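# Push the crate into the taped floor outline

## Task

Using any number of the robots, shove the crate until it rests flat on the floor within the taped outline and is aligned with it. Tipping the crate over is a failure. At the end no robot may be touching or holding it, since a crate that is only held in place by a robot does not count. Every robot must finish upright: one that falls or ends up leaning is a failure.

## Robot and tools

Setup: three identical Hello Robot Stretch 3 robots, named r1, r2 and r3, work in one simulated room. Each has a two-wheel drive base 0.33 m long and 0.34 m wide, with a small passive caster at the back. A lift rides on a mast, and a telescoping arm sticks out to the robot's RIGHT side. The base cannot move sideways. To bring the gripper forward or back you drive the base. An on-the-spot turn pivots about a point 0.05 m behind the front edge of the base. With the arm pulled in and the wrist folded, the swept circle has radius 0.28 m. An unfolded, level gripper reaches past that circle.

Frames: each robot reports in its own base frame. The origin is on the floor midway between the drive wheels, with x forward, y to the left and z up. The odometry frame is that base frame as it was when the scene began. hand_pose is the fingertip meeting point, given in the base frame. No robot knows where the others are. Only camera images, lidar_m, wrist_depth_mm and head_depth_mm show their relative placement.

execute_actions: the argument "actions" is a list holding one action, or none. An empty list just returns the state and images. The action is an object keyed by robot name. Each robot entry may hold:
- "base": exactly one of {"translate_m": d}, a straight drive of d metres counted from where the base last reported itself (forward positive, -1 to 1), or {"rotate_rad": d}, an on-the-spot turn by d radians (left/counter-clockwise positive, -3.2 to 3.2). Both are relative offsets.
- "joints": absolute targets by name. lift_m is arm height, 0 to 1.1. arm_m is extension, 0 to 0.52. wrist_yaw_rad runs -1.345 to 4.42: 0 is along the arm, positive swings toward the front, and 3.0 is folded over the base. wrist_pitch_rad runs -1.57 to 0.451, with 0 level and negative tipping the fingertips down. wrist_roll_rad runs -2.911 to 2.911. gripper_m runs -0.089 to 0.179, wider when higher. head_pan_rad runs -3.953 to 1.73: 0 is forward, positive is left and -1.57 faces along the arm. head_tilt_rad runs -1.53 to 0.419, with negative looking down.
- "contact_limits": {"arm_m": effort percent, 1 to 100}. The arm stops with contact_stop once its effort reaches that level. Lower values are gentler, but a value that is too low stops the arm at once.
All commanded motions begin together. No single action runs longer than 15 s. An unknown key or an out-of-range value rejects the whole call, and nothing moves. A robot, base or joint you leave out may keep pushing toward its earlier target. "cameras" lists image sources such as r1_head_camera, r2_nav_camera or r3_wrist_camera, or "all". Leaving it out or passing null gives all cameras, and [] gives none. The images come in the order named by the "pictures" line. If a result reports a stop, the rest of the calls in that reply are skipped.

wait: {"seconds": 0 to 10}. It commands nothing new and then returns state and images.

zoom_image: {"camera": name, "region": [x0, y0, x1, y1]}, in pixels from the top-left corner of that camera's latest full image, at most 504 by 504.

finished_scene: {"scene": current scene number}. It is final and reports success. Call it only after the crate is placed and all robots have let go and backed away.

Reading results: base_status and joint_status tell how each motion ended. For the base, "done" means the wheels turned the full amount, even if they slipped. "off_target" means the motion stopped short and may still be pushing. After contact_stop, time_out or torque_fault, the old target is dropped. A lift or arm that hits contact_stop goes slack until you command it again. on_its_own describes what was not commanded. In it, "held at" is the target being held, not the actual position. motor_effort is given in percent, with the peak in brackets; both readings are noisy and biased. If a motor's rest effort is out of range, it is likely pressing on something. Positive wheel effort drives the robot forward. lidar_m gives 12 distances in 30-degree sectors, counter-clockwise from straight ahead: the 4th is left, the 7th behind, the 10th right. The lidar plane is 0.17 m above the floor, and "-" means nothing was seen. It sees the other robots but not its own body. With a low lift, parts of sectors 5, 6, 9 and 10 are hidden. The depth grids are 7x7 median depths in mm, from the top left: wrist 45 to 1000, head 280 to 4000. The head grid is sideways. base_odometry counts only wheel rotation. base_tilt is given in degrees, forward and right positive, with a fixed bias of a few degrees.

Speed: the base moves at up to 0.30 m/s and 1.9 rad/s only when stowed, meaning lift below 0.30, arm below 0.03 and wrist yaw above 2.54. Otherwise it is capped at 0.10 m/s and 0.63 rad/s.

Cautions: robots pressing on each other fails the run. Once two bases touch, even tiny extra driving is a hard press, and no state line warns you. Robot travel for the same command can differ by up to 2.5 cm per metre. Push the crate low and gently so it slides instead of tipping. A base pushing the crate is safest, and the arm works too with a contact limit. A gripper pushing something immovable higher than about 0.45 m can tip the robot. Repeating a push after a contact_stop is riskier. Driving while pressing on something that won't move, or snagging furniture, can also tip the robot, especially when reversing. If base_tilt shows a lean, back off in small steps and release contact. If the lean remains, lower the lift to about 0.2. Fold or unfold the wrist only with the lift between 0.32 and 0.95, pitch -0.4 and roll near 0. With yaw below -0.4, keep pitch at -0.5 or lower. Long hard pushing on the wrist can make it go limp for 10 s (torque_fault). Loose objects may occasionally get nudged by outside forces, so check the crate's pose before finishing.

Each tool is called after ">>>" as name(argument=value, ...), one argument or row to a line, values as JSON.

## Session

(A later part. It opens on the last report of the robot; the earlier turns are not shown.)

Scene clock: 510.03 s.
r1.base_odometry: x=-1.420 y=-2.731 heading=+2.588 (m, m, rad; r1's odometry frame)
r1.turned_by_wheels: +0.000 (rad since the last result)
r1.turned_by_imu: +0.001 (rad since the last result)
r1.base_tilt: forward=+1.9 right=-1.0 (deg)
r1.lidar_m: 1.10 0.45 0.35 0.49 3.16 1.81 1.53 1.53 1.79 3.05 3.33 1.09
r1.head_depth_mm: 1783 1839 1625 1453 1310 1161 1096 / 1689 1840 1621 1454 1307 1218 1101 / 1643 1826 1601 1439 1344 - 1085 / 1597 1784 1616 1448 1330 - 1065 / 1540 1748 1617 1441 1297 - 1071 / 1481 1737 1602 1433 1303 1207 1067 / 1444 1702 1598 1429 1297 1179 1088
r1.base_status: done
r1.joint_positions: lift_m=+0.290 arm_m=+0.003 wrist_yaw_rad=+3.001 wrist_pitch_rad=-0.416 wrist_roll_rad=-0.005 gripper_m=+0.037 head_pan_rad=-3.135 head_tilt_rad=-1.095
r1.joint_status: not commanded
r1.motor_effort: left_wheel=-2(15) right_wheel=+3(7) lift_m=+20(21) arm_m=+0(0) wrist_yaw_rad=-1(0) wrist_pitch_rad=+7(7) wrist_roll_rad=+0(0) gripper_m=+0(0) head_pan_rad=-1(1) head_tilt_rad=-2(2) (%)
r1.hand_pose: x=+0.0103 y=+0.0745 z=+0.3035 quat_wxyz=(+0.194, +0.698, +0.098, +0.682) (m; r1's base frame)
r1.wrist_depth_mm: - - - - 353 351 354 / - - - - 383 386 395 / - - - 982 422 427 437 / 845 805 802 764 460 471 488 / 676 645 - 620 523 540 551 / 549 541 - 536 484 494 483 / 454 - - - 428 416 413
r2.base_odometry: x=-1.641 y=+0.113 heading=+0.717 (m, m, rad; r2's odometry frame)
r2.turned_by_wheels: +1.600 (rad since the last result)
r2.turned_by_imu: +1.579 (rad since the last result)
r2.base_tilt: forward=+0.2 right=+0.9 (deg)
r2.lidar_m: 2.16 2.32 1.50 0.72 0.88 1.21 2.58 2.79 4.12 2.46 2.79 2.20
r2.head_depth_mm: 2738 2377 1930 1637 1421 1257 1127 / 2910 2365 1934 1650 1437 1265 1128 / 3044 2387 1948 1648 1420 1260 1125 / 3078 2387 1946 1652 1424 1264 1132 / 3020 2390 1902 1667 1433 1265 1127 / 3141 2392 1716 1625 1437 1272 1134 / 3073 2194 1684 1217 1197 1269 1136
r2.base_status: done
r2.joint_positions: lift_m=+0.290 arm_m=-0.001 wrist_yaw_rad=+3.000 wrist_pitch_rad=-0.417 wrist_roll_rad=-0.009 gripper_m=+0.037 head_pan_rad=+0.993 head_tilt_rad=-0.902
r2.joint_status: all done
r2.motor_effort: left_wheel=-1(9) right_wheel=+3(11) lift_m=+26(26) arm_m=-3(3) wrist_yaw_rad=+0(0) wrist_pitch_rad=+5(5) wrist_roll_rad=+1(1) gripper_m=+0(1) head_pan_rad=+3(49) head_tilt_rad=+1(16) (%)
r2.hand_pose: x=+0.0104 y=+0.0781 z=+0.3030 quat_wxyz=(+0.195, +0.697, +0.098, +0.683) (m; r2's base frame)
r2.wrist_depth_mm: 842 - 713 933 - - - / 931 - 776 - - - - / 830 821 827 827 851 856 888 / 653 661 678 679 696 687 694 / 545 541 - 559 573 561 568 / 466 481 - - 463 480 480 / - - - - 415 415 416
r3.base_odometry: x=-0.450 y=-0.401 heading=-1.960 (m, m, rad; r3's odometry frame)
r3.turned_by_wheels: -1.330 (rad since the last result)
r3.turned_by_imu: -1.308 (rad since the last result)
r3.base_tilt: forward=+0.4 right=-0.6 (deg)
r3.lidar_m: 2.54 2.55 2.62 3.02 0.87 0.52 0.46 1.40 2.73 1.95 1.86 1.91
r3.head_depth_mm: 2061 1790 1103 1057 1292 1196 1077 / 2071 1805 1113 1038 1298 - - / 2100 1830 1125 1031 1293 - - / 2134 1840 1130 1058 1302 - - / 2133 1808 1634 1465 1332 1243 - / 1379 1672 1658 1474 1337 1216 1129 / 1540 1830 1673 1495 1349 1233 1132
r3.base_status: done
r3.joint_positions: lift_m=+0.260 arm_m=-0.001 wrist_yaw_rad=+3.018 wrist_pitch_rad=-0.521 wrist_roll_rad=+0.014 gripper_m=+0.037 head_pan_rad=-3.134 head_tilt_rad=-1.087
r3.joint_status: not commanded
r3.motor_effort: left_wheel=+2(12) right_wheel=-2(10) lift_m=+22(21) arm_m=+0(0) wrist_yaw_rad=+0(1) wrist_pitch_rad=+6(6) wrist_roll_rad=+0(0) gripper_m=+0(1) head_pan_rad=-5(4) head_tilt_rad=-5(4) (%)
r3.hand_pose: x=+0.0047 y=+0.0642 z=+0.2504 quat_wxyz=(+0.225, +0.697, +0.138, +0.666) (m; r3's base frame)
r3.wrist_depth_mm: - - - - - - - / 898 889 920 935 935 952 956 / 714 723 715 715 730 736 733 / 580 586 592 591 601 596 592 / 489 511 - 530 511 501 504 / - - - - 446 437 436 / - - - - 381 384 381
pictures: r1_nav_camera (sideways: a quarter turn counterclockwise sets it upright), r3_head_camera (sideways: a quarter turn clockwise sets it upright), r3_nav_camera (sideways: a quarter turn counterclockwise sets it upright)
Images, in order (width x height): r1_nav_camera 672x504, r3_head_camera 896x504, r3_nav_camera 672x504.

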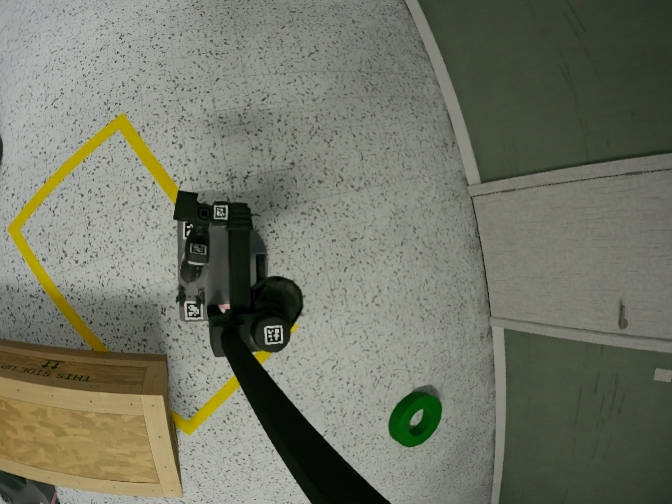

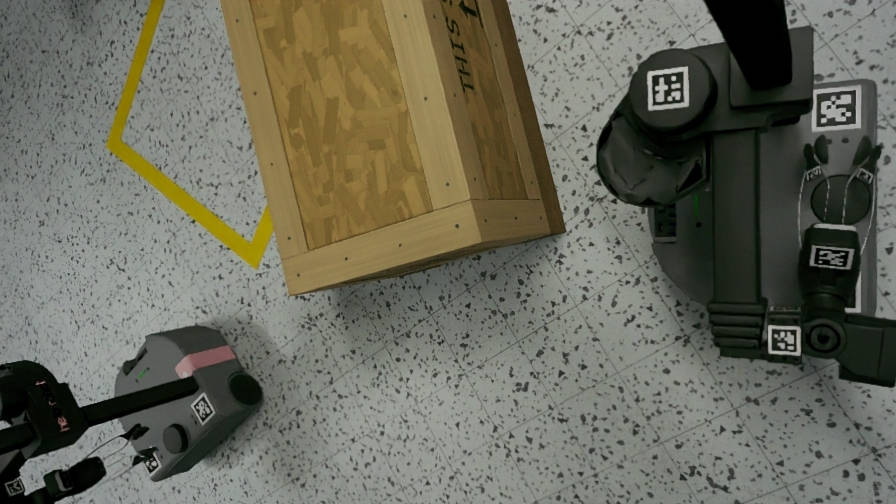

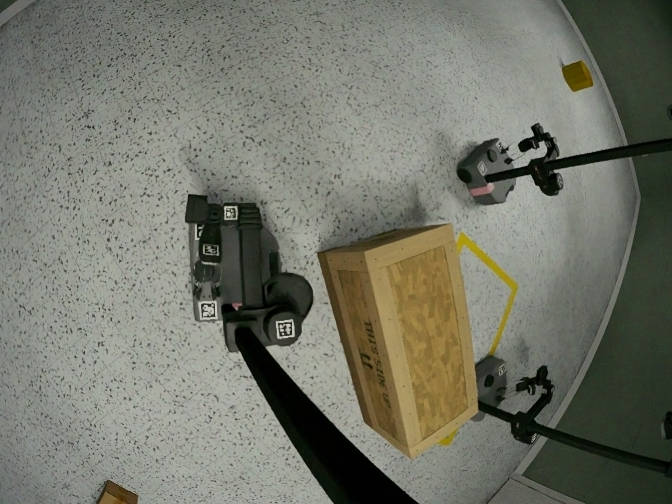

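>>> execute_actions(
  actions=[
    {"r1":{"base":{"rotate_rad":-1.87}},"r2":{"base":{"translate_m":0.5}},"r3":{"base":{"translate_m":-0.16},"joints":{"lift_m":0.42,"wrist_pitch_rad":-0.4}}},
  ],
  cameras=["r1_head_camera","r3_head_camera"],
)

Scene clock: 517.77 s.
r1.base_odometry: x=-1.420 y=-2.731 heading=+0.718 (m, m, rad; r1's odometry frame)
r1.turned_by_wheels: -1.870 (rad since the last result)
r1.turned_by_imu: -1.869 (rad since the last result)
r1.base_tilt: forward=+1.9 right=-1.0 (deg)
r1.lidar_m: 2.15 5.33 3.32 1.51 0.63 0.38 0.35 3.29 2.28 1.61 1.53 1.60
r1.head_depth_mm: 2138 1857 1130 1025 1285 1160 1100 / 2138 1823 1130 1008 1273 1220 1104 / 2116 1829 1117 998 1097 - 1075 / 2108 1837 1611 1020 1192 - 1066 / 2061 1831 1610 1423 1301 - 1072 / 1998 1816 1591 1425 1298 1215 1062 / 2097 1820 1599 1438 1298 1179 1086
r1.base_status: done
r1.joint_positions: lift_m=+0.290 arm_m=+0.003 wrist_yaw_rad=+3.001 wrist_pitch_rad=-0.416 wrist_roll_rad=-0.005 gripper_m=+0.037 head_pan_rad=-3.135 head_tilt_rad=-1.095
r1.joint_status: not commanded
r1.motor_effort: left_wheel=+3(15) right_wheel=-3(8) lift_m=+21(21) arm_m=+0(0) wrist_yaw_rad=-1(0) wrist_pitch_rad=+7(7) wrist_roll_rad=+0(0) gripper_m=+0(0) head_pan_rad=-1(0) head_tilt_rad=-3(3) (%)
r1.hand_pose: x=+0.0103 y=+0.0745 z=+0.3035 quat_wxyz=(+0.194, +0.698, +0.098, +0.682) (m; r1's base frame)
r1.wrist_depth_mm: - - - - - - - / 694 - - - - - - / 638 - - - 974 929 931 / 580 773 802 776 729 708 693 / 540 643 - 604 614 586 565 / 517 537 - 531 490 491 491 / 448 - - - 432 428 417
r2.base_odometry: x=-1.264 y=+0.442 heading=+0.717 (m, m, rad; r2's odometry frame)
r2.turned_by_wheels: +0.000 (rad since the last result)
r2.turned_by_imu: +0.003 (rad since the last result)
r2.base_tilt: forward=+0.3 right=+0.9 (deg)
r2.lidar_m: 1.66 1.79 2.68 1.10 0.99 1.36 3.05 3.31 2.55 2.58 2.14 1.69
r2.head_depth_mm: 2151 2258 1933 1639 1416 1262 1122 / 2460 2359 1947 1641 1418 1258 1125 / 2782 2367 1934 1656 1426 1261 1133 / 3061 2369 1939 1642 1428 1266 1131 / 3076 2415 1972 1657 1439 1273 1129 / 3056 2403 1956 1661 1441 1266 1136 / 3089 2414 1966 1658 1432 1274 1137
r2.base_status: done
r2.joint_positions: lift_m=+0.290 arm_m=-0.001 wrist_yaw_rad=+3.000 wrist_pitch_rad=-0.417 wrist_roll_rad=-0.009 gripper_m=+0.037 head_pan_rad=+0.993 head_tilt_rad=-0.902
r2.joint_status: not commanded
r2.motor_effort: left_wheel=-2(9) right_wheel=+2(11) lift_m=+26(26) arm_m=-3(3) wrist_yaw_rad=+0(1) wrist_pitch_rad=+5(5) wrist_roll_rad=+1(1) gripper_m=+0(0) head_pan_rad=+3(3) head_tilt_rad=+1(0) (%)
r2.hand_pose: x=+0.0104 y=+0.0781 z=+0.3030 quat_wxyz=(+0.195, +0.697, +0.098, +0.683) (m; r2's base frame)
r2.wrist_depth_mm: 628 - - - - - - / 693 - - - - - - / 762 768 861 866 876 879 871 / 659 658 668 679 686 680 690 / 544 553 - 561 572 565 568 / 465 482 - - 460 481 484 / - - - - 413 414 419
r3.base_odometry: x=-0.390 y=-0.252 heading=-1.960 (m, m, rad; r3's odometry frame)
r3.turned_by_wheels: +0.000 (rad since the last result)
r3.turned_by_imu: -0.001 (rad since the last result)
r3.base_tilt: forward=+0.4 right=-0.6 (deg)
r3.lidar_m: 2.66 2.69 2.77 2.95 0.57 0.34 0.30 1.18 1.32 2.03 1.94 1.99
r3.head_depth_mm: 2039 1788 1100 989 1038 - 1072 / 2061 1799 1107 998 936 - - / 2105 1811 1609 1004 936 - - / 2119 1847 1633 1028 1259 - - / 2148 1861 1643 1459 1329 1243 - / 2173 1869 1664 1477 1331 1235 1137 / 2209 1897 1676 1488 1348 1226 1127
r3.base_status: done
r3.joint_positions: lift_m=+0.420 arm_m=-0.001 wrist_yaw_rad=+3.018 wrist_pitch_rad=-0.421 wrist_roll_rad=+0.014 gripper_m=+0.037 head_pan_rad=-3.134 head_tilt_rad=-1.087
r3.joint_status: all done
r3.motor_effort: left_wheel=+2(9) right_wheel=-2(12) lift_m=+29(29) arm_m=+0(0) wrist_yaw_rad=+0(1) wrist_pitch_rad=+10(11) wrist_roll_rad=+0(0) gripper_m=+0(0) head_pan_rad=-6(3) head_tilt_rad=-6(4) (%)
r3.hand_pose: x=+0.0064 y=+0.0779 z=+0.4317 quat_wxyz=(+0.191, +0.704, +0.104, +0.676) (m; r3's base frame)
r3.wrist_depth_mm: - - - - - - - / 673 - - - - - - / 628 - - - - - - / 596 905 970 955 986 964 993 / 550 765 - 782 820 785 803 / 526 669 - 659 691 671 671 / 501 565 565 577 576 586 580
pictures: r1_head_camera (sideways: a quarter turn clockwise sets it upright), r3_head_camera (sideways: a quarter turn clockwise sets it upright)
Images, in order (width x height): r1_head_camera 896x504, r3_head_camera 896x504.

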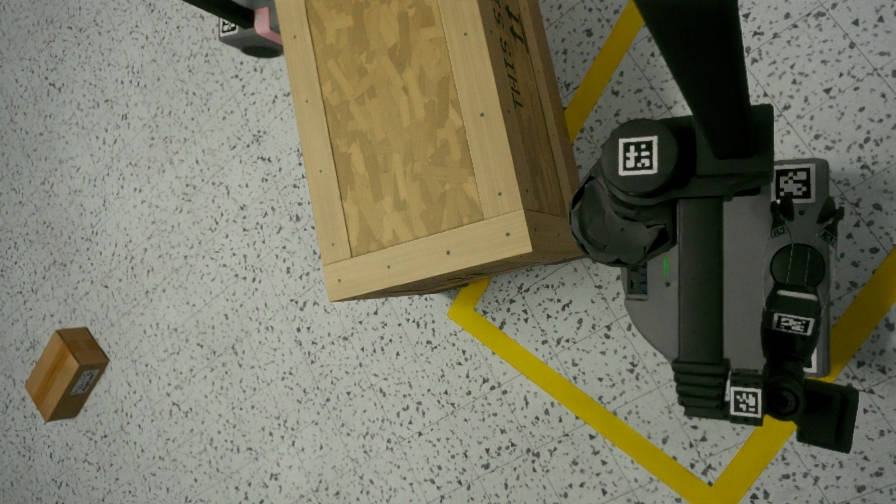

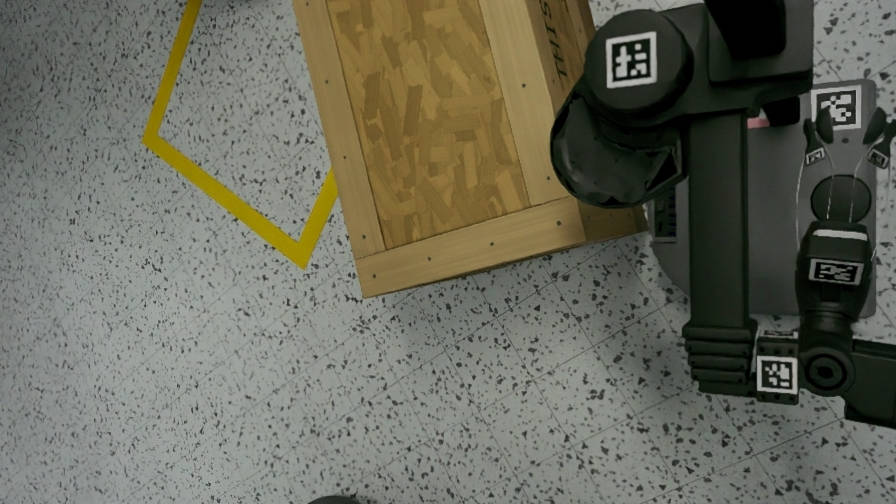

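>>> execute_actions(
  actions=[
    {"r1":{"base":{"translate_m":-0.05},"joints":{"lift_m":0.42}},"r2":{"base":{"rotate_rad":1.5},"joints":{"head_pan_rad":0.3,"head_tilt_rad":-0.85}}},
  ],
  cameras=[],
)

>>> execute_actions(
  actions=[
    {"r1":{"base":{"translate_m":-0.2}},"r3":{"base":{"translate_m":-0.2}}},
  ],
  cameras=["r1_head_camera","r3_head_camera","r2_head_camera"],
)

Scene clock: 524.10 s.
r1.base_odometry: x=-1.458 y=-2.764 heading=+0.718 (m, m, rad; r1's odometry frame)
r1.turned_by_wheels: +0.000 (rad since the last result)
r1.turned_by_imu: +0.000 (rad since the last result)
r1.base_tilt: forward=+1.8 right=-1.1 (deg)
r1.lidar_m: 2.18 5.39 3.35 1.54 0.54 0.32 0.30 3.27 2.31 1.64 1.55 1.63
r1.head_depth_mm: 2138 1846 1123 1010 1256 1156 1100 / 2136 1823 1130 1008 1043 - 1098 / 2104 1823 1617 1004 944 - 1084 / 2124 1832 1601 1015 1239 - 1065 / 2103 1828 1601 1419 1303 - 1076 / 1989 1831 1604 1434 1296 - 1069 / 2081 1803 1599 1423 1301 1187 1098
r1.base_status: done
r1.joint_positions: lift_m=+0.420 arm_m=+0.003 wrist_yaw_rad=+3.001 wrist_pitch_rad=-0.416 wrist_roll_rad=-0.005 gripper_m=+0.037 head_pan_rad=-3.135 head_tilt_rad=-1.095
r1.joint_status: all done
r1.motor_effort: left_wheel=+4(9) right_wheel=-2(10) lift_m=+38(41) arm_m=+0(0) wrist_yaw_rad=-1(1) wrist_pitch_rad=+6(7) wrist_roll_rad=+0(0) gripper_m=+1(0) head_pan_rad=-1(1) head_tilt_rad=-2(2) (%)
r1.hand_pose: x=+0.0103 y=+0.0745 z=+0.4328 quat_wxyz=(+0.194, +0.698, +0.098, +0.682) (m; r1's base frame)
r1.wrist_depth_mm: - - - - - - - / 721 - - - - - - / 541 861 - - - - - / 487 848 - - 990 951 918 / 468 774 - 821 799 771 742 / 435 663 - 675 650 644 628 / 405 584 593 569 561 553 537
r2.base_odometry: x=-1.264 y=+0.442 heading=+2.217 (m, m, rad; r2's odometry frame)
r2.turned_by_wheels: +1.500 (rad since the last result)
r2.turned_by_imu: +1.480 (rad since the last result)
r2.base_tilt: forward=+0.1 right=+0.9 (deg)
r2.lidar_m: 1.30 0.84 1.11 3.07 3.22 4.51 2.56 2.30 1.72 1.67 1.74 2.43
r2.head_depth_mm: 3312 2587 2066 1718 1470 1280 1134 / 3405 2606 1955 1685 1478 1287 1141 / 3519 2513 2017 1591 1487 1289 1141 / 3194 1293 1692 1591 1476 1285 1150 / 3549 2625 2095 1315 1456 1290 1150 / 3560 2652 1468 1238 1396 1297 1154 / 3580 2660 1473 1314 1477 1284 1151
r2.base_status: done
r2.joint_positions: lift_m=+0.290 arm_m=-0.001 wrist_yaw_rad=+3.000 wrist_pitch_rad=-0.417 wrist_roll_rad=-0.009 gripper_m=+0.037 head_pan_rad=+0.307 head_tilt_rad=-0.852
r2.joint_status: all done
r2.motor_effort: left_wheel=-1(10) right_wheel=+2(12) lift_m=+26(26) arm_m=-3(3) wrist_yaw_rad=+0(1) wrist_pitch_rad=+5(5) wrist_roll_rad=+1(1) gripper_m=+0(1) head_pan_rad=-4(44) head_tilt_rad=+1(7) (%)
r2.hand_pose: x=+0.0104 y=+0.0781 z=+0.3030 quat_wxyz=(+0.195, +0.697, +0.098, +0.683) (m; r2's base frame)
r2.wrist_depth_mm: - - - - - - 659 / - - - - - - 662 / 835 825 855 881 876 856 725 / 661 661 667 686 668 681 697 / 550 547 - 560 568 562 568 / 463 482 - - 462 477 480 / - - - - 415 417 421
r3.base_odometry: x=-0.390 y=-0.252 heading=-1.960 (m, m, rad; r3's odometry frame)
r3.turned_by_wheels: +0.000 (rad since the last result)
r3.turned_by_imu: -0.001 (rad since the last result)
r3.base_tilt: forward=+0.4 right=-0.6 (deg)
r3.lidar_m: 2.65 2.69 2.76 2.96 0.57 0.34 0.30 1.30 1.32 2.04 1.94 2.00
r3.head_depth_mm: 2053 1793 1100 988 1035 - 1071 / 2070 1808 1110 996 939 - - / 2082 1825 1622 1008 934 - - / 2115 1842 1634 1029 1266 - - / 2148 1863 1631 1471 1330 1240 - / 2180 1881 1657 1491 1342 1235 1136 / 2190 1902 1669 1491 1349 1224 1132
r3.base_status: not commanded
r3.joint_positions: lift_m=+0.420 arm_m=-0.001 wrist_yaw_rad=+3.018 wrist_pitch_rad=-0.421 wrist_roll_rad=+0.014 gripper_m=+0.037 head_pan_rad=-3.134 head_tilt_rad=-1.087
r3.joint_status: not commanded
r3.motor_effort: left_wheel=+2(2) right_wheel=-3(2) lift_m=+29(29) arm_m=+0(0) wrist_yaw_rad=+0(0) wrist_pitch_rad=+10(10) wrist_roll_rad=+0(0) gripper_m=+0(1) head_pan_rad=-3(4) head_tilt_rad=-5(6) (%)
r3.hand_pose: x=+0.0064 y=+0.0779 z=+0.4317 quat_wxyz=(+0.191, +0.704, +0.104, +0.676) (m; r3's base frame)
r3.wrist_depth_mm: - - - - - - - / 673 - - - - - - / 637 - - - - - - / 595 917 953 954 964 978 979 / 561 762 - 787 825 793 795 / 525 664 - 665 685 673 671 / 493 570 561 574 574 580 582
pictures: none
No camera images: the call's "cameras" was empty. Leave "cameras" out to get every camera's image.

Scene clock: 527.60 s.
r1.base_odometry: x=-1.608 y=-2.895 heading=+0.720 (m, m, rad; r1's odometry frame)
r1.turned_by_wheels: +0.001 (rad since the last result)
r1.turned_by_imu: +0.101 (rad since the last result)
r1.base_tilt: forward=+1.9 right=-1.0 (deg)
r1.lidar_m: 2.55 3.49 4.08 0.58 0.32 0.28 0.27 3.10 2.22 1.68 1.65 1.77
r1.head_depth_mm: 2140 1857 1618 1010 909 1156 1096 / 2135 1832 1619 1002 930 - 1095 / 2141 1834 1623 1003 944 - 1081 / 2131 1832 1613 1436 1293 - 1074 / 2108 1828 1602 1450 1299 - 1073 / 2094 1811 1610 1443 1305 - 1064 / 2100 1830 1607 1434 1294 1203 1096
r1.base_status: translate_m off_target (by the wheels' count: -0.1998 of -0.2000)
r1.joint_positions: lift_m=+0.420 arm_m=+0.003 wrist_yaw_rad=+3.001 wrist_pitch_rad=-0.416 wrist_roll_rad=-0.005 gripper_m=+0.037 head_pan_rad=-3.135 head_tilt_rad=-1.095
r1.joint_status: not commanded
r1.on_its_own: right_wheel is at rest, and its effort (-53) is outside its rest range (-18 to +18)
r1.motor_effort: left_wheel=+3(74) right_wheel=-53(73) lift_m=+38(39) arm_m=+0(0) wrist_yaw_rad=+0(1) wrist_pitch_rad=+7(7) wrist_roll_rad=+0(0) gripper_m=+1(0) head_pan_rad=-1(1) head_tilt_rad=-3(2) (%)
r1.hand_pose: x=+0.0103 y=+0.0745 z=+0.4328 quat_wxyz=(+0.194, +0.698, +0.098, +0.682) (m; r1's base frame)
r1.wrist_depth_mm: - - - - - - - / - 654 770 - - - - / 449 420 836 - - - - / 326 367 818 - 939 948 927 / 291 395 - 802 811 768 752 / 286 394 - 666 633 634 623 / 292 395 522 586 568 545 539
r2.base_odometry: x=-1.264 y=+0.442 heading=+2.217 (m, m, rad; r2's odometry frame)
r2.turned_by_wheels: +0.000 (rad since the last result)
r2.turned_by_imu: -0.001 (rad since the last result)
r2.base_tilt: forward=+0.3 right=+1.0 (deg)
r2.lidar_m: 1.18 0.85 0.85 3.07 3.21 4.51 2.55 2.32 1.72 1.67 1.74 2.43
r2.head_depth_mm: 3261 2617 2084 1719 1469 1278 1134 / 3309 2601 2020 1720 1472 1287 1143 / 3478 2555 1897 1559 1476 1282 1144 / 3496 2515 1968 1511 1467 1295 1151 / 3278 1228 1968 1292 1443 1295 1151 / 3609 2649 1474 1245 1378 1293 1148 / 3612 2642 1481 1218 1392 1297 1149
r2.base_status: not commanded
r2.joint_positions: lift_m=+0.290 arm_m=-0.001 wrist_yaw_rad=+3.000 wrist_pitch_rad=-0.417 wrist_roll_rad=-0.009 gripper_m=+0.037 head_pan_rad=+0.307 head_tilt_rad=-0.852
r2.joint_status: not commanded
r2.motor_effort: left_wheel=-2(1) right_wheel=+3(3) lift_m=+26(26) arm_m=-3(3) wrist_yaw_rad=+1(0) wrist_pitch_rad=+5(5) wrist_roll_rad=+1(1) gripper_m=+0(0) head_pan_rad=-5(4) head_tilt_rad=+1(0) (%)
r2.hand_pose: x=+0.0104 y=+0.0781 z=+0.3030 quat_wxyz=(+0.195, +0.697, +0.098, +0.683) (m; r2's base frame)
r2.wrist_depth_mm: - - - - - - 615 / - - - - - - 649 / 848 817 861 853 863 800 737 / 664 668 667 680 675 693 682 / 541 554 - 561 569 562 558 / 463 485 - - 466 473 478 / - - - - 414 416 417
r3.base_odometry: x=-0.314 y=-0.068 heading=-1.960 (m, m, rad; r3's odometry frame)
r3.turned_by_wheels: +0.000 (rad since the last result)
r3.turned_by_imu: +0.275 (rad since the last result)
r3.base_tilt: forward=+0.5 right=-0.6 (deg)
r3.lidar_m: 2.83 2.83 3.21 0.43 0.29 0.27 0.27 1.18 2.34 2.00 2.00 2.29
r3.head_depth_mm: 2049 1780 1579 986 910 - 1080 / 2058 1799 1594 1000 927 - - / 2097 1815 1601 1031 934 - - / 2109 1839 1619 1462 1317 - - / 2112 1848 1634 1472 1322 1247 1095 / 2170 1872 1652 1478 1335 1226 1134 / 2200 1859 1544 1492 1347 1227 1125
r3.base_status: translate_m off_target (by the wheels' count: -0.1997 of -0.2000)
r3.joint_positions: lift_m=+0.420 arm_m=-0.001 wrist_yaw_rad=+3.019 wrist_pitch_rad=-0.421 wrist_roll_rad=+0.014 gripper_m=+0.037 head_pan_rad=-3.135 head_tilt_rad=-1.090
r3.joint_status: not commanded
r3.on_its_own: left_wheel is at rest, and its effort (-45) is outside its rest range (-18 to +18); right_wheel is at rest, and its effort (-58) is outside its rest range (-18 to +18)
r3.motor_effort: left_wheel=-45(63) right_wheel=-58(90) lift_m=+28(29) arm_m=+0(0) wrist_yaw_rad=-1(1) wrist_pitch_rad=+10(10) wrist_roll_rad=+0(0) gripper_m=+1(1) head_pan_rad=-2(4) head_tilt_rad=-4(4) (%)
r3.hand_pose: x=+0.0062 y=+0.0779 z=+0.4319 quat_wxyz=(+0.191, +0.704, +0.104, +0.677) (m; r3's base frame)
r3.wrist_depth_mm: - - - - - - - / 530 - 581 - - - - / 375 372 585 - - - - / 302 338 635 934 970 988 969 / 285 360 - 802 817 801 806 / 293 388 - 666 691 663 670 / 304 382 556 577 577 575 580
pictures: r1_head_camera (sideways: a quarter turn clockwise sets it upright), r2_head_camera (sideways: a quarter turn clockwise sets it upright), r3_head_camera (sideways: a quarter turn clockwise sets it upright)
Images, in order (width x height): r1_head_camera 896x504, r2_head_camera 896x504, r3_head_camera 896x504.

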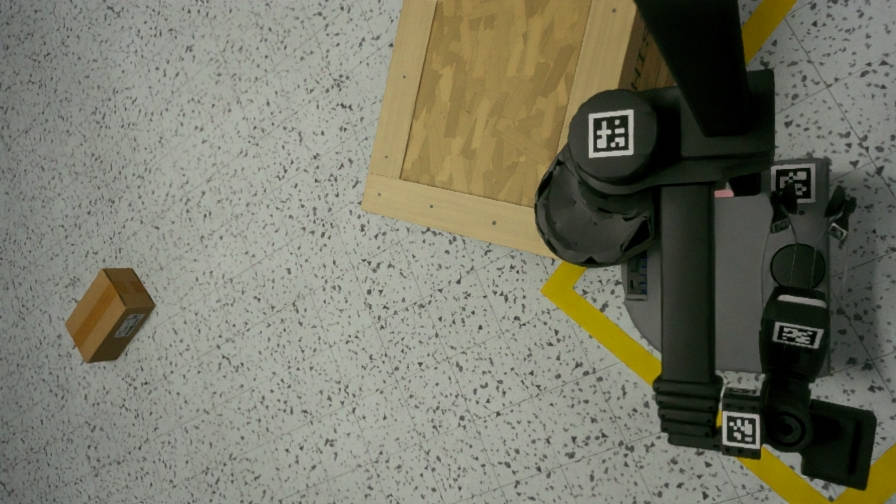

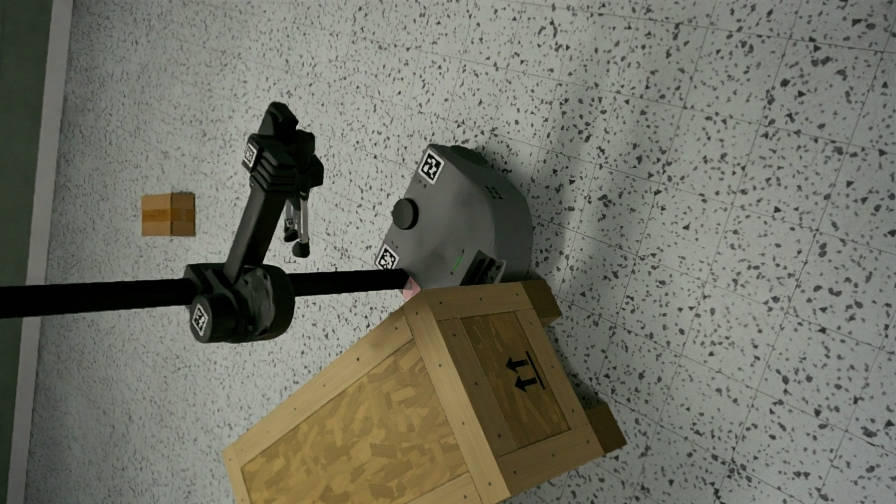

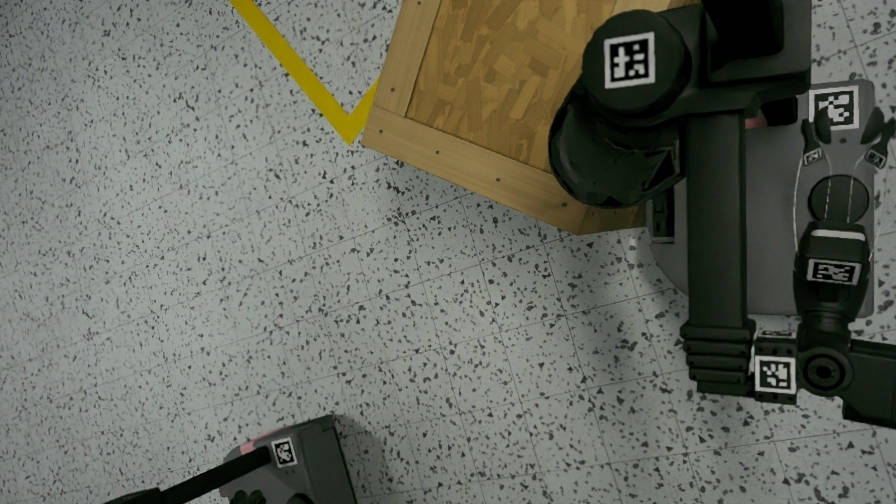

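>>> execute_actions(
  actions=[
    {"r1":{"base":{"translate_m":-0.12}},"r3":{"base":{"translate_m":-0.12}}},
  ],
  cameras=["r1_head_camera","r3_head_camera","r2_head_camera"],
)

Scene clock: 540.23 s.
r1.base_odometry: x=-1.698 y=-2.974 heading=+0.719 (m, m, rad; r1's odometry frame)
r1.turned_by_wheels: +0.000 (rad since the last result)
r1.turned_by_imu: -0.001 (rad since the last result)
r1.base_tilt: forward=+1.9 right=-1.0 (deg)
r1.lidar_m: 2.62 3.57 4.00 0.37 0.27 0.26 0.27 3.00 2.29 1.73 1.70 1.83
r1.head_depth_mm: 2130 1841 1634 1009 910 1020 1095 / 2152 1832 1612 1007 923 - 1087 / 2126 1837 1620 1013 939 - 1078 / 2109 1817 1609 1446 1319 - 1068 / 2091 1797 1597 1437 1296 - 1070 / 2070 1813 1606 1442 1287 - 1067 / 2086 1808 1590 1431 1288 1192 1104
r1.base_status: translate_m off_target (by the wheels' count: -0.1198 of -0.1200)
r1.joint_positions: lift_m=+0.420 arm_m=+0.003 wrist_yaw_rad=+3.001 wrist_pitch_rad=-0.416 wrist_roll_rad=-0.005 gripper_m=+0.037 head_pan_rad=-3.135 head_tilt_rad=-1.095
r1.joint_status: not commanded
r1.on_its_own: left_wheel is at rest, and its effort (-47) is outside its rest range (-18 to +18)
r1.motor_effort: left_wheel=-47(49) right_wheel=-15(64) lift_m=+37(38) arm_m=+0(0) wrist_yaw_rad=-1(0) wrist_pitch_rad=+7(6) wrist_roll_rad=+0(0) gripper_m=+0(0) head_pan_rad=+0(1) head_tilt_rad=-3(2) (%)
r1.hand_pose: x=+0.0103 y=+0.0745 z=+0.4328 quat_wxyz=(+0.194, +0.698, +0.098, +0.682) (m; r1's base frame)
r1.wrist_depth_mm: - - - - - - - / - 660 622 728 - - - / 455 428 472 717 - - - / 330 323 503 762 944 930 912 / 264 313 - 810 811 771 727 / 257 329 - 687 639 648 629 / 266 340 424 587 556 537 547
r2.base_odometry: x=-1.264 y=+0.442 heading=+2.217 (m, m, rad; r2's odometry frame)
r2.turned_by_wheels: +0.000 (rad since the last result)
r2.turned_by_imu: -0.001 (rad since the last result)
r2.base_tilt: forward=+0.3 right=+0.9 (deg)
r2.lidar_m: 3.95 0.84 0.86 3.08 3.21 4.47 2.56 2.31 1.72 1.67 1.74 2.43
r2.head_depth_mm: 3335 2591 2078 1719 1461 1293 1137 / 3350 2613 2049 1710 1475 1283 1146 / 3462 2596 1237 1679 1482 1293 1142 / 3546 2576 1901 1518 1423 1291 1146 / 3083 1169 1147 1478 1425 1293 1143 / 3563 2626 1425 1221 1352 1301 1147 / 3573 2637 1487 1229 1300 1299 1158
r2.base_status: not commanded
r2.joint_positions: lift_m=+0.290 arm_m=-0.001 wrist_yaw_rad=+3.000 wrist_pitch_rad=-0.417 wrist_roll_rad=-0.009 gripper_m=+0.037 head_pan_rad=+0.307 head_tilt_rad=-0.852
r2.joint_status: not commanded
r2.motor_effort: left_wheel=-2(1) right_wheel=+3(2) lift_m=+27(27) arm_m=-3(3) wrist_yaw_rad=+0(1) wrist_pitch_rad=+5(5) wrist_roll_rad=+1(1) gripper_m=+0(0) head_pan_rad=-3(3) head_tilt_rad=+1(0) (%)
r2.hand_pose: x=+0.0104 y=+0.0781 z=+0.3030 quat_wxyz=(+0.195, +0.697, +0.098, +0.683) (m; r2's base frame)
r2.wrist_depth_mm: - - - - - 726 611 / - - - - - 772 638 / 839 803 838 856 874 835 691 / 653 665 678 676 691 683 684 / 548 547 - 555 571 561 571 / 469 483 - - 463 476 480 / - - - - 415 417 418
r3.base_odometry: x=-0.269 y=+0.043 heading=-1.960 (m, m, rad; r3's odometry frame)
r3.turned_by_wheels: -0.001 (rad since the last result)
r3.turned_by_imu: +0.054 (rad since the last result)
r3.base_tilt: forward=+0.4 right=-0.6 (deg)
r3.lidar_m: 2.93 2.93 0.52 0.29 0.25 0.25 0.29 1.09 2.30 2.02 2.03 2.40
r3.head_depth_mm: 2043 1792 1580 988 910 - 1079 / 2075 1794 1596 994 926 - - / 2091 1813 1608 1438 940 - - / 2117 1841 1623 1449 1319 - - / 2128 1850 1633 1467 1325 1243 1088 / 2152 1885 1588 1474 1335 1233 1137 / 2186 1790 1459 1482 1345 1233 1128
r3.base_status: translate_m off_target (by the wheels' count: -0.1196 of -0.1200)
r3.joint_positions: lift_m=+0.420 arm_m=-0.001 wrist_yaw_rad=+3.019 wrist_pitch_rad=-0.421 wrist_roll_rad=+0.014 gripper_m=+0.037 head_pan_rad=-3.135 head_tilt_rad=-1.090
r3.joint_status: not commanded
r3.on_its_own: left_wheel is at rest, and its effort (-62) is outside its rest range (-18 to +18); right_wheel is at rest, and its effort (-50) is outside its rest range (-18 to +18)
r3.motor_effort: left_wheel=-62(71) right_wheel=-50(100) lift_m=+28(28) arm_m=+0(0) wrist_yaw_rad=+1(1) wrist_pitch_rad=+10(10) wrist_roll_rad=+0(0) gripper_m=+0(0) head_pan_rad=-4(4) head_tilt_rad=-3(5) (%)
r3.hand_pose: x=+0.0063 y=+0.0780 z=+0.4320 quat_wxyz=(+0.191, +0.704, +0.104, +0.677) (m; r3's base frame)
r3.wrist_depth_mm: - - - - - - - / - - 542 541 - - - / 374 374 400 482 - - - / 288 292 407 536 929 983 970 / 253 297 - 603 811 796 801 / 266 327 - 629 688 666 669 / 283 335 527 575 584 581 571
pictures: r1_head_camera (sideways: a quarter turn clockwise sets it upright), r2_head_camera (sideways: a quarter turn clockwise sets it upright), r3_head_camera (sideways: a quarter turn clockwise sets it upright)
Images, in order (width x height): r1_head_camera 896x504, r2_head_camera 896x504, r3_head_camera 896x504.

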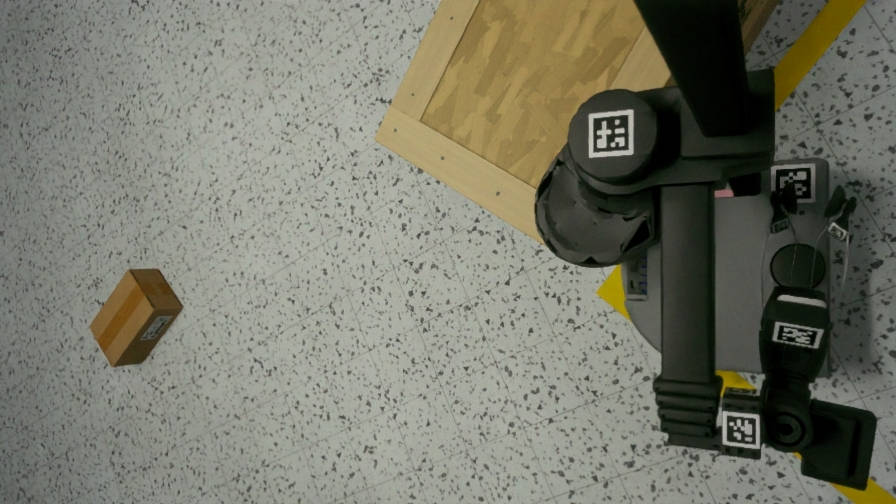

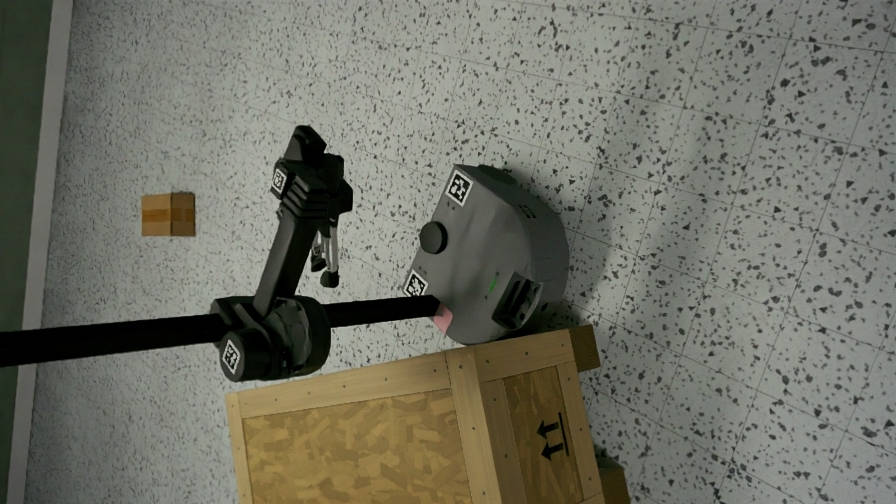

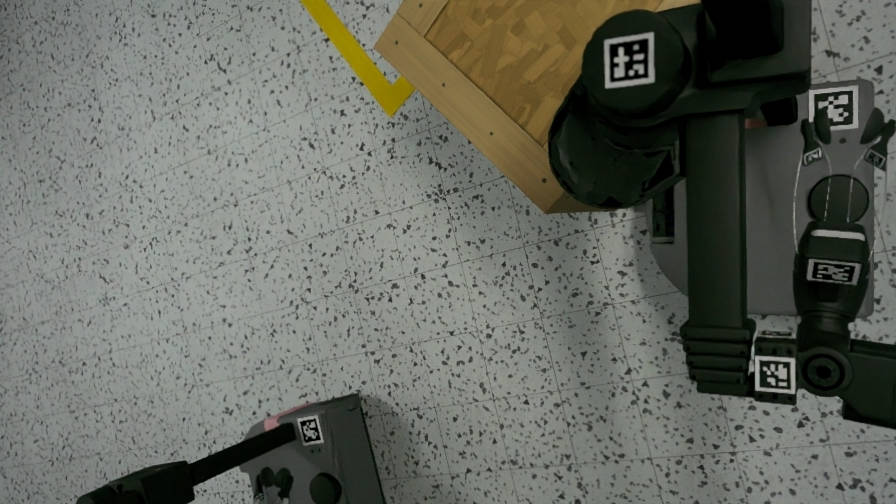

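>>> execute_actions(
  actions=[
    {"r1":{"base":{"translate_m":-0.05},"joints":{"head_pan_rad":-3.9,"head_tilt_rad":-1.0}},"r3":{"base":{"translate_m":-0.05},"joints":{"head_pan_rad":-3.6}},"r2":{"joints":{"head_pan_rad":0.75}}},
  ],
  cameras=["r1_head_camera","r3_head_camera","r2_head_camera","r3_nav_camera"],
)

Scene clock: 552.57 s.
r1.base_odometry: x=-1.736 y=-3.007 heading=+0.719 (m, m, rad; r1's odometry frame)
r1.turned_by_wheels: -0.001 (rad since the last result)
r1.turned_by_imu: -0.001 (rad since the last result)
r1.base_tilt: forward=+1.9 right=-1.0 (deg)
r1.lidar_m: 2.66 3.62 0.65 0.32 0.26 0.26 0.28 2.97 2.32 1.76 1.72 1.85
r1.head_depth_mm: - - - 1053 940 1169 1102 / - - - - 926 1167 1099 / 2562 2085 1780 1085 - 1164 1096 / 2517 2050 1749 1058 954 - - / 2530 2061 1754 1052 955 - - / 2503 2054 1761 1493 979 1188 - / 2498 2048 1755 1512 1337 1202 1105
r1.base_status: translate_m off_target (by the wheels' count: -0.0498 of -0.0500)
r1.joint_positions: lift_m=+0.420 arm_m=+0.003 wrist_yaw_rad=+3.001 wrist_pitch_rad=-0.416 wrist_roll_rad=-0.005 gripper_m=+0.037 head_pan_rad=-3.893 head_tilt_rad=-1.001
r1.joint_status: all done
r1.on_its_own: left_wheel is at rest, and its effort (-54) is outside its rest range (-18 to +18)
r1.motor_effort: left_wheel=-54(70) right_wheel=-14(29) lift_m=+38(38) arm_m=+0(0) wrist_yaw_rad=+0(0) wrist_pitch_rad=+6(7) wrist_roll_rad=+0(0) gripper_m=+0(0) head_pan_rad=-2(26) head_tilt_rad=+0(7) (%)
r1.hand_pose: x=+0.0103 y=+0.0745 z=+0.4328 quat_wxyz=(+0.194, +0.698, +0.098, +0.682) (m; r1's base frame)
r1.wrist_depth_mm: - - - - - - - / - - 631 609 - - - / 455 431 427 553 - - - / 330 315 441 609 972 912 908 / 256 296 - 747 826 766 748 / 252 316 - 668 643 640 621 / 260 332 408 586 565 554 550
r2.base_odometry: x=-1.264 y=+0.442 heading=+2.217 (m, m, rad; r2's odometry frame)
r2.turned_by_wheels: +0.000 (rad since the last result)
r2.turned_by_imu: -0.001 (rad since the last result)
r2.base_tilt: forward=+0.2 right=+0.9 (deg)
r2.lidar_m: 3.97 0.82 0.87 3.06 3.22 4.50 2.55 2.31 1.72 1.67 1.74 2.44
r2.head_depth_mm: 3183 1135 1100 1682 1365 1290 1138 / 3469 2628 1094 1461 1387 1278 1139 / 3492 2612 1454 1238 1420 1291 1143 / 3540 2514 1469 1256 1424 1286 1145 / 3214 1667 1822 1295 1446 1295 1151 / 3240 2533 2105 1746 1479 1294 1148 / 3037 2668 2094 1727 1489 1306 1147
r2.base_status: not commanded
r2.joint_positions: lift_m=+0.290 arm_m=-0.001 wrist_yaw_rad=+3.000 wrist_pitch_rad=-0.417 wrist_roll_rad=-0.009 gripper_m=+0.037 head_pan_rad=+0.743 head_tilt_rad=-0.852
r2.joint_status: all done
r2.motor_effort: left_wheel=-1(1) right_wheel=+2(2) lift_m=+26(26) arm_m=-3(3) wrist_yaw_rad=+0(1) wrist_pitch_rad=+5(5) wrist_roll_rad=+0(1) gripper_m=+0(0) head_pan_rad=+3(33) head_tilt_rad=+2(1) (%)
r2.hand_pose: x=+0.0104 y=+0.0781 z=+0.3030 quat_wxyz=(+0.195, +0.697, +0.098, +0.683) (m; r2's base frame)
r2.wrist_depth_mm: - - - - - 742 607 / - - - - - 775 644 / 828 818 846 844 875 835 692 / 660 659 688 668 683 695 697 / 549 550 - 558 579 560 564 / 466 490 - - 466 483 484 / - - - - 415 415 414
r3.base_odometry: x=-0.250 y=+0.089 heading=-1.961 (m, m, rad; r3's odometry frame)
r3.turned_by_wheels: -0.001 (rad since the last result)
r3.turned_by_imu: -0.037 (rad since the last result)
r3.base_tilt: forward=+0.5 right=-0.6 (deg)
r3.lidar_m: 2.97 2.97 0.44 0.27 0.25 0.25 0.30 1.05 2.35 2.03 2.03 2.35
r3.head_depth_mm: 2038 1780 1583 996 - 1040 1082 / 2061 1799 1599 997 921 - 1076 / 2086 1815 1617 1004 941 - - / 2102 1840 1624 1009 948 - - / 2142 1853 1642 1472 1306 1238 - / 2174 1867 1656 1476 1336 1221 - / 2198 1901 1662 1487 1344 1231 1131
r3.base_status: translate_m off_target (by the wheels' count: -0.0497 of -0.0500)
r3.joint_positions: lift_m=+0.420 arm_m=-0.001 wrist_yaw_rad=+3.019 wrist_pitch_rad=-0.421 wrist_roll_rad=+0.014 gripper_m=+0.037 head_pan_rad=-3.594 head_tilt_rad=-1.090
r3.joint_status: all done
r3.on_its_own: left_wheel is at rest, and its effort (-58) is outside its rest range (-18 to +18); right_wheel is at rest, and its effort (-46) is outside its rest range (-18 to +18)
r3.motor_effort: left_wheel=-58(75) right_wheel=-46(64) lift_m=+28(28) arm_m=+0(0) wrist_yaw_rad=-1(1) wrist_pitch_rad=+10(10) wrist_roll_rad=+0(0) gripper_m=+0(1) head_pan_rad=-3(41) head_tilt_rad=-5(5) (%)
r3.hand_pose: x=+0.0063 y=+0.0780 z=+0.4320 quat_wxyz=(+0.191, +0.704, +0.104, +0.677) (m; r3's base frame)
r3.wrist_depth_mm: - - - - - - - / - - 537 543 594 - - / 376 376 375 431 636 - - / 292 289 380 477 740 965 986 / 253 289 - 538 790 797 789 / 265 319 - 600 687 659 674 / 281 331 501 576 578 582 583
pictures: r1_head_camera (sideways: a quarter turn clockwise sets it upright), r2_head_camera (sideways: a quarter turn clockwise sets it upright), r3_head_camera (sideways: a quarter turn clockwise sets it upright), r3_nav_camera (sideways: a quarter turn counterclockwise sets it upright)
Images, in order (width x height): r1_head_camera 896x504, r2_head_camera 896x504, r3_head_camera 896x504, r3_nav_camera 672x504.

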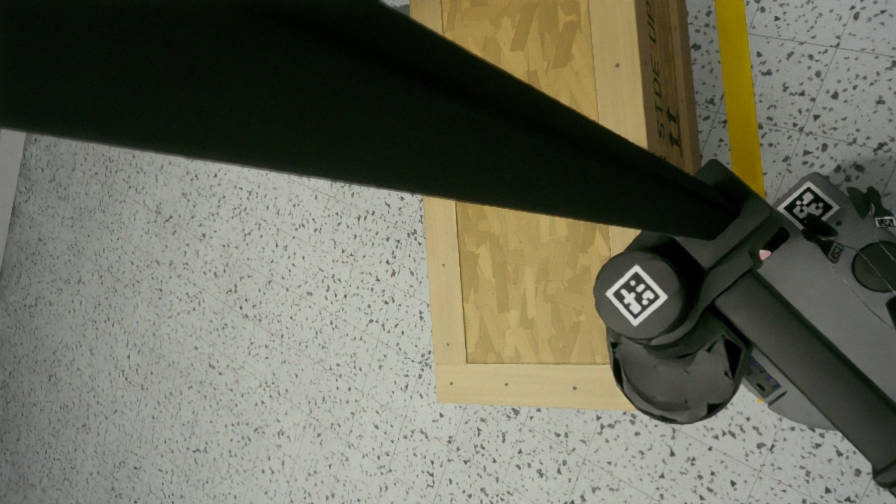

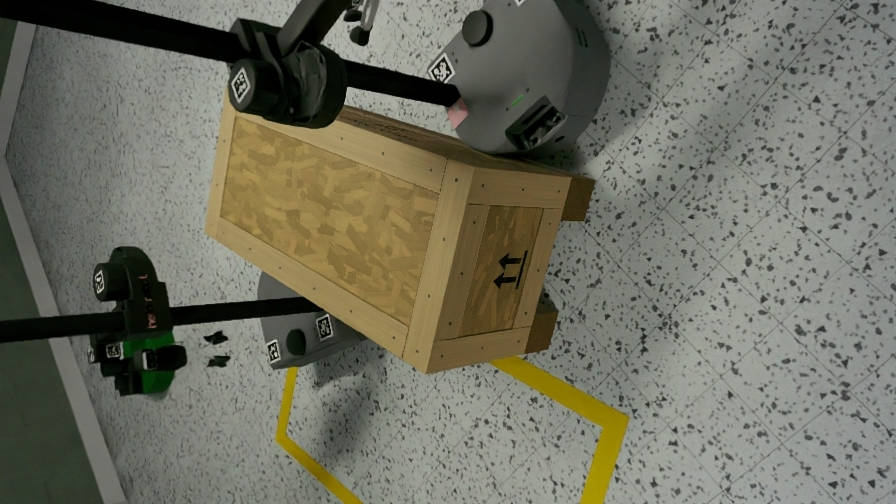

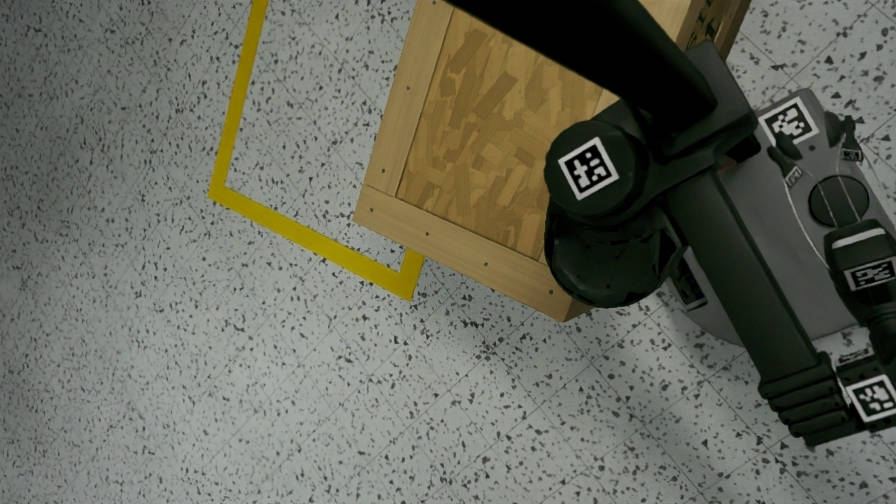

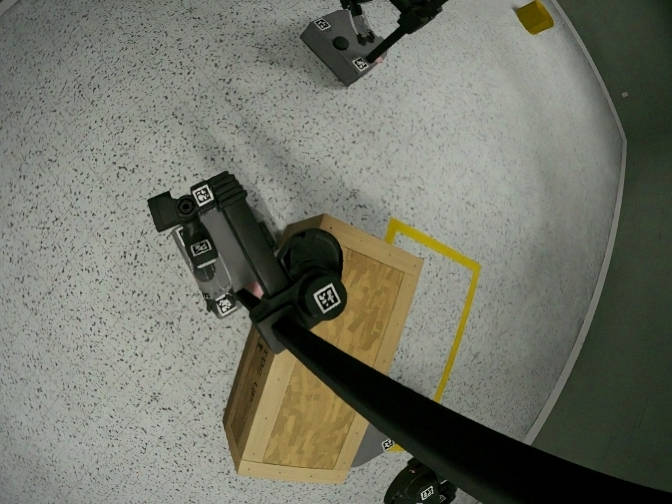

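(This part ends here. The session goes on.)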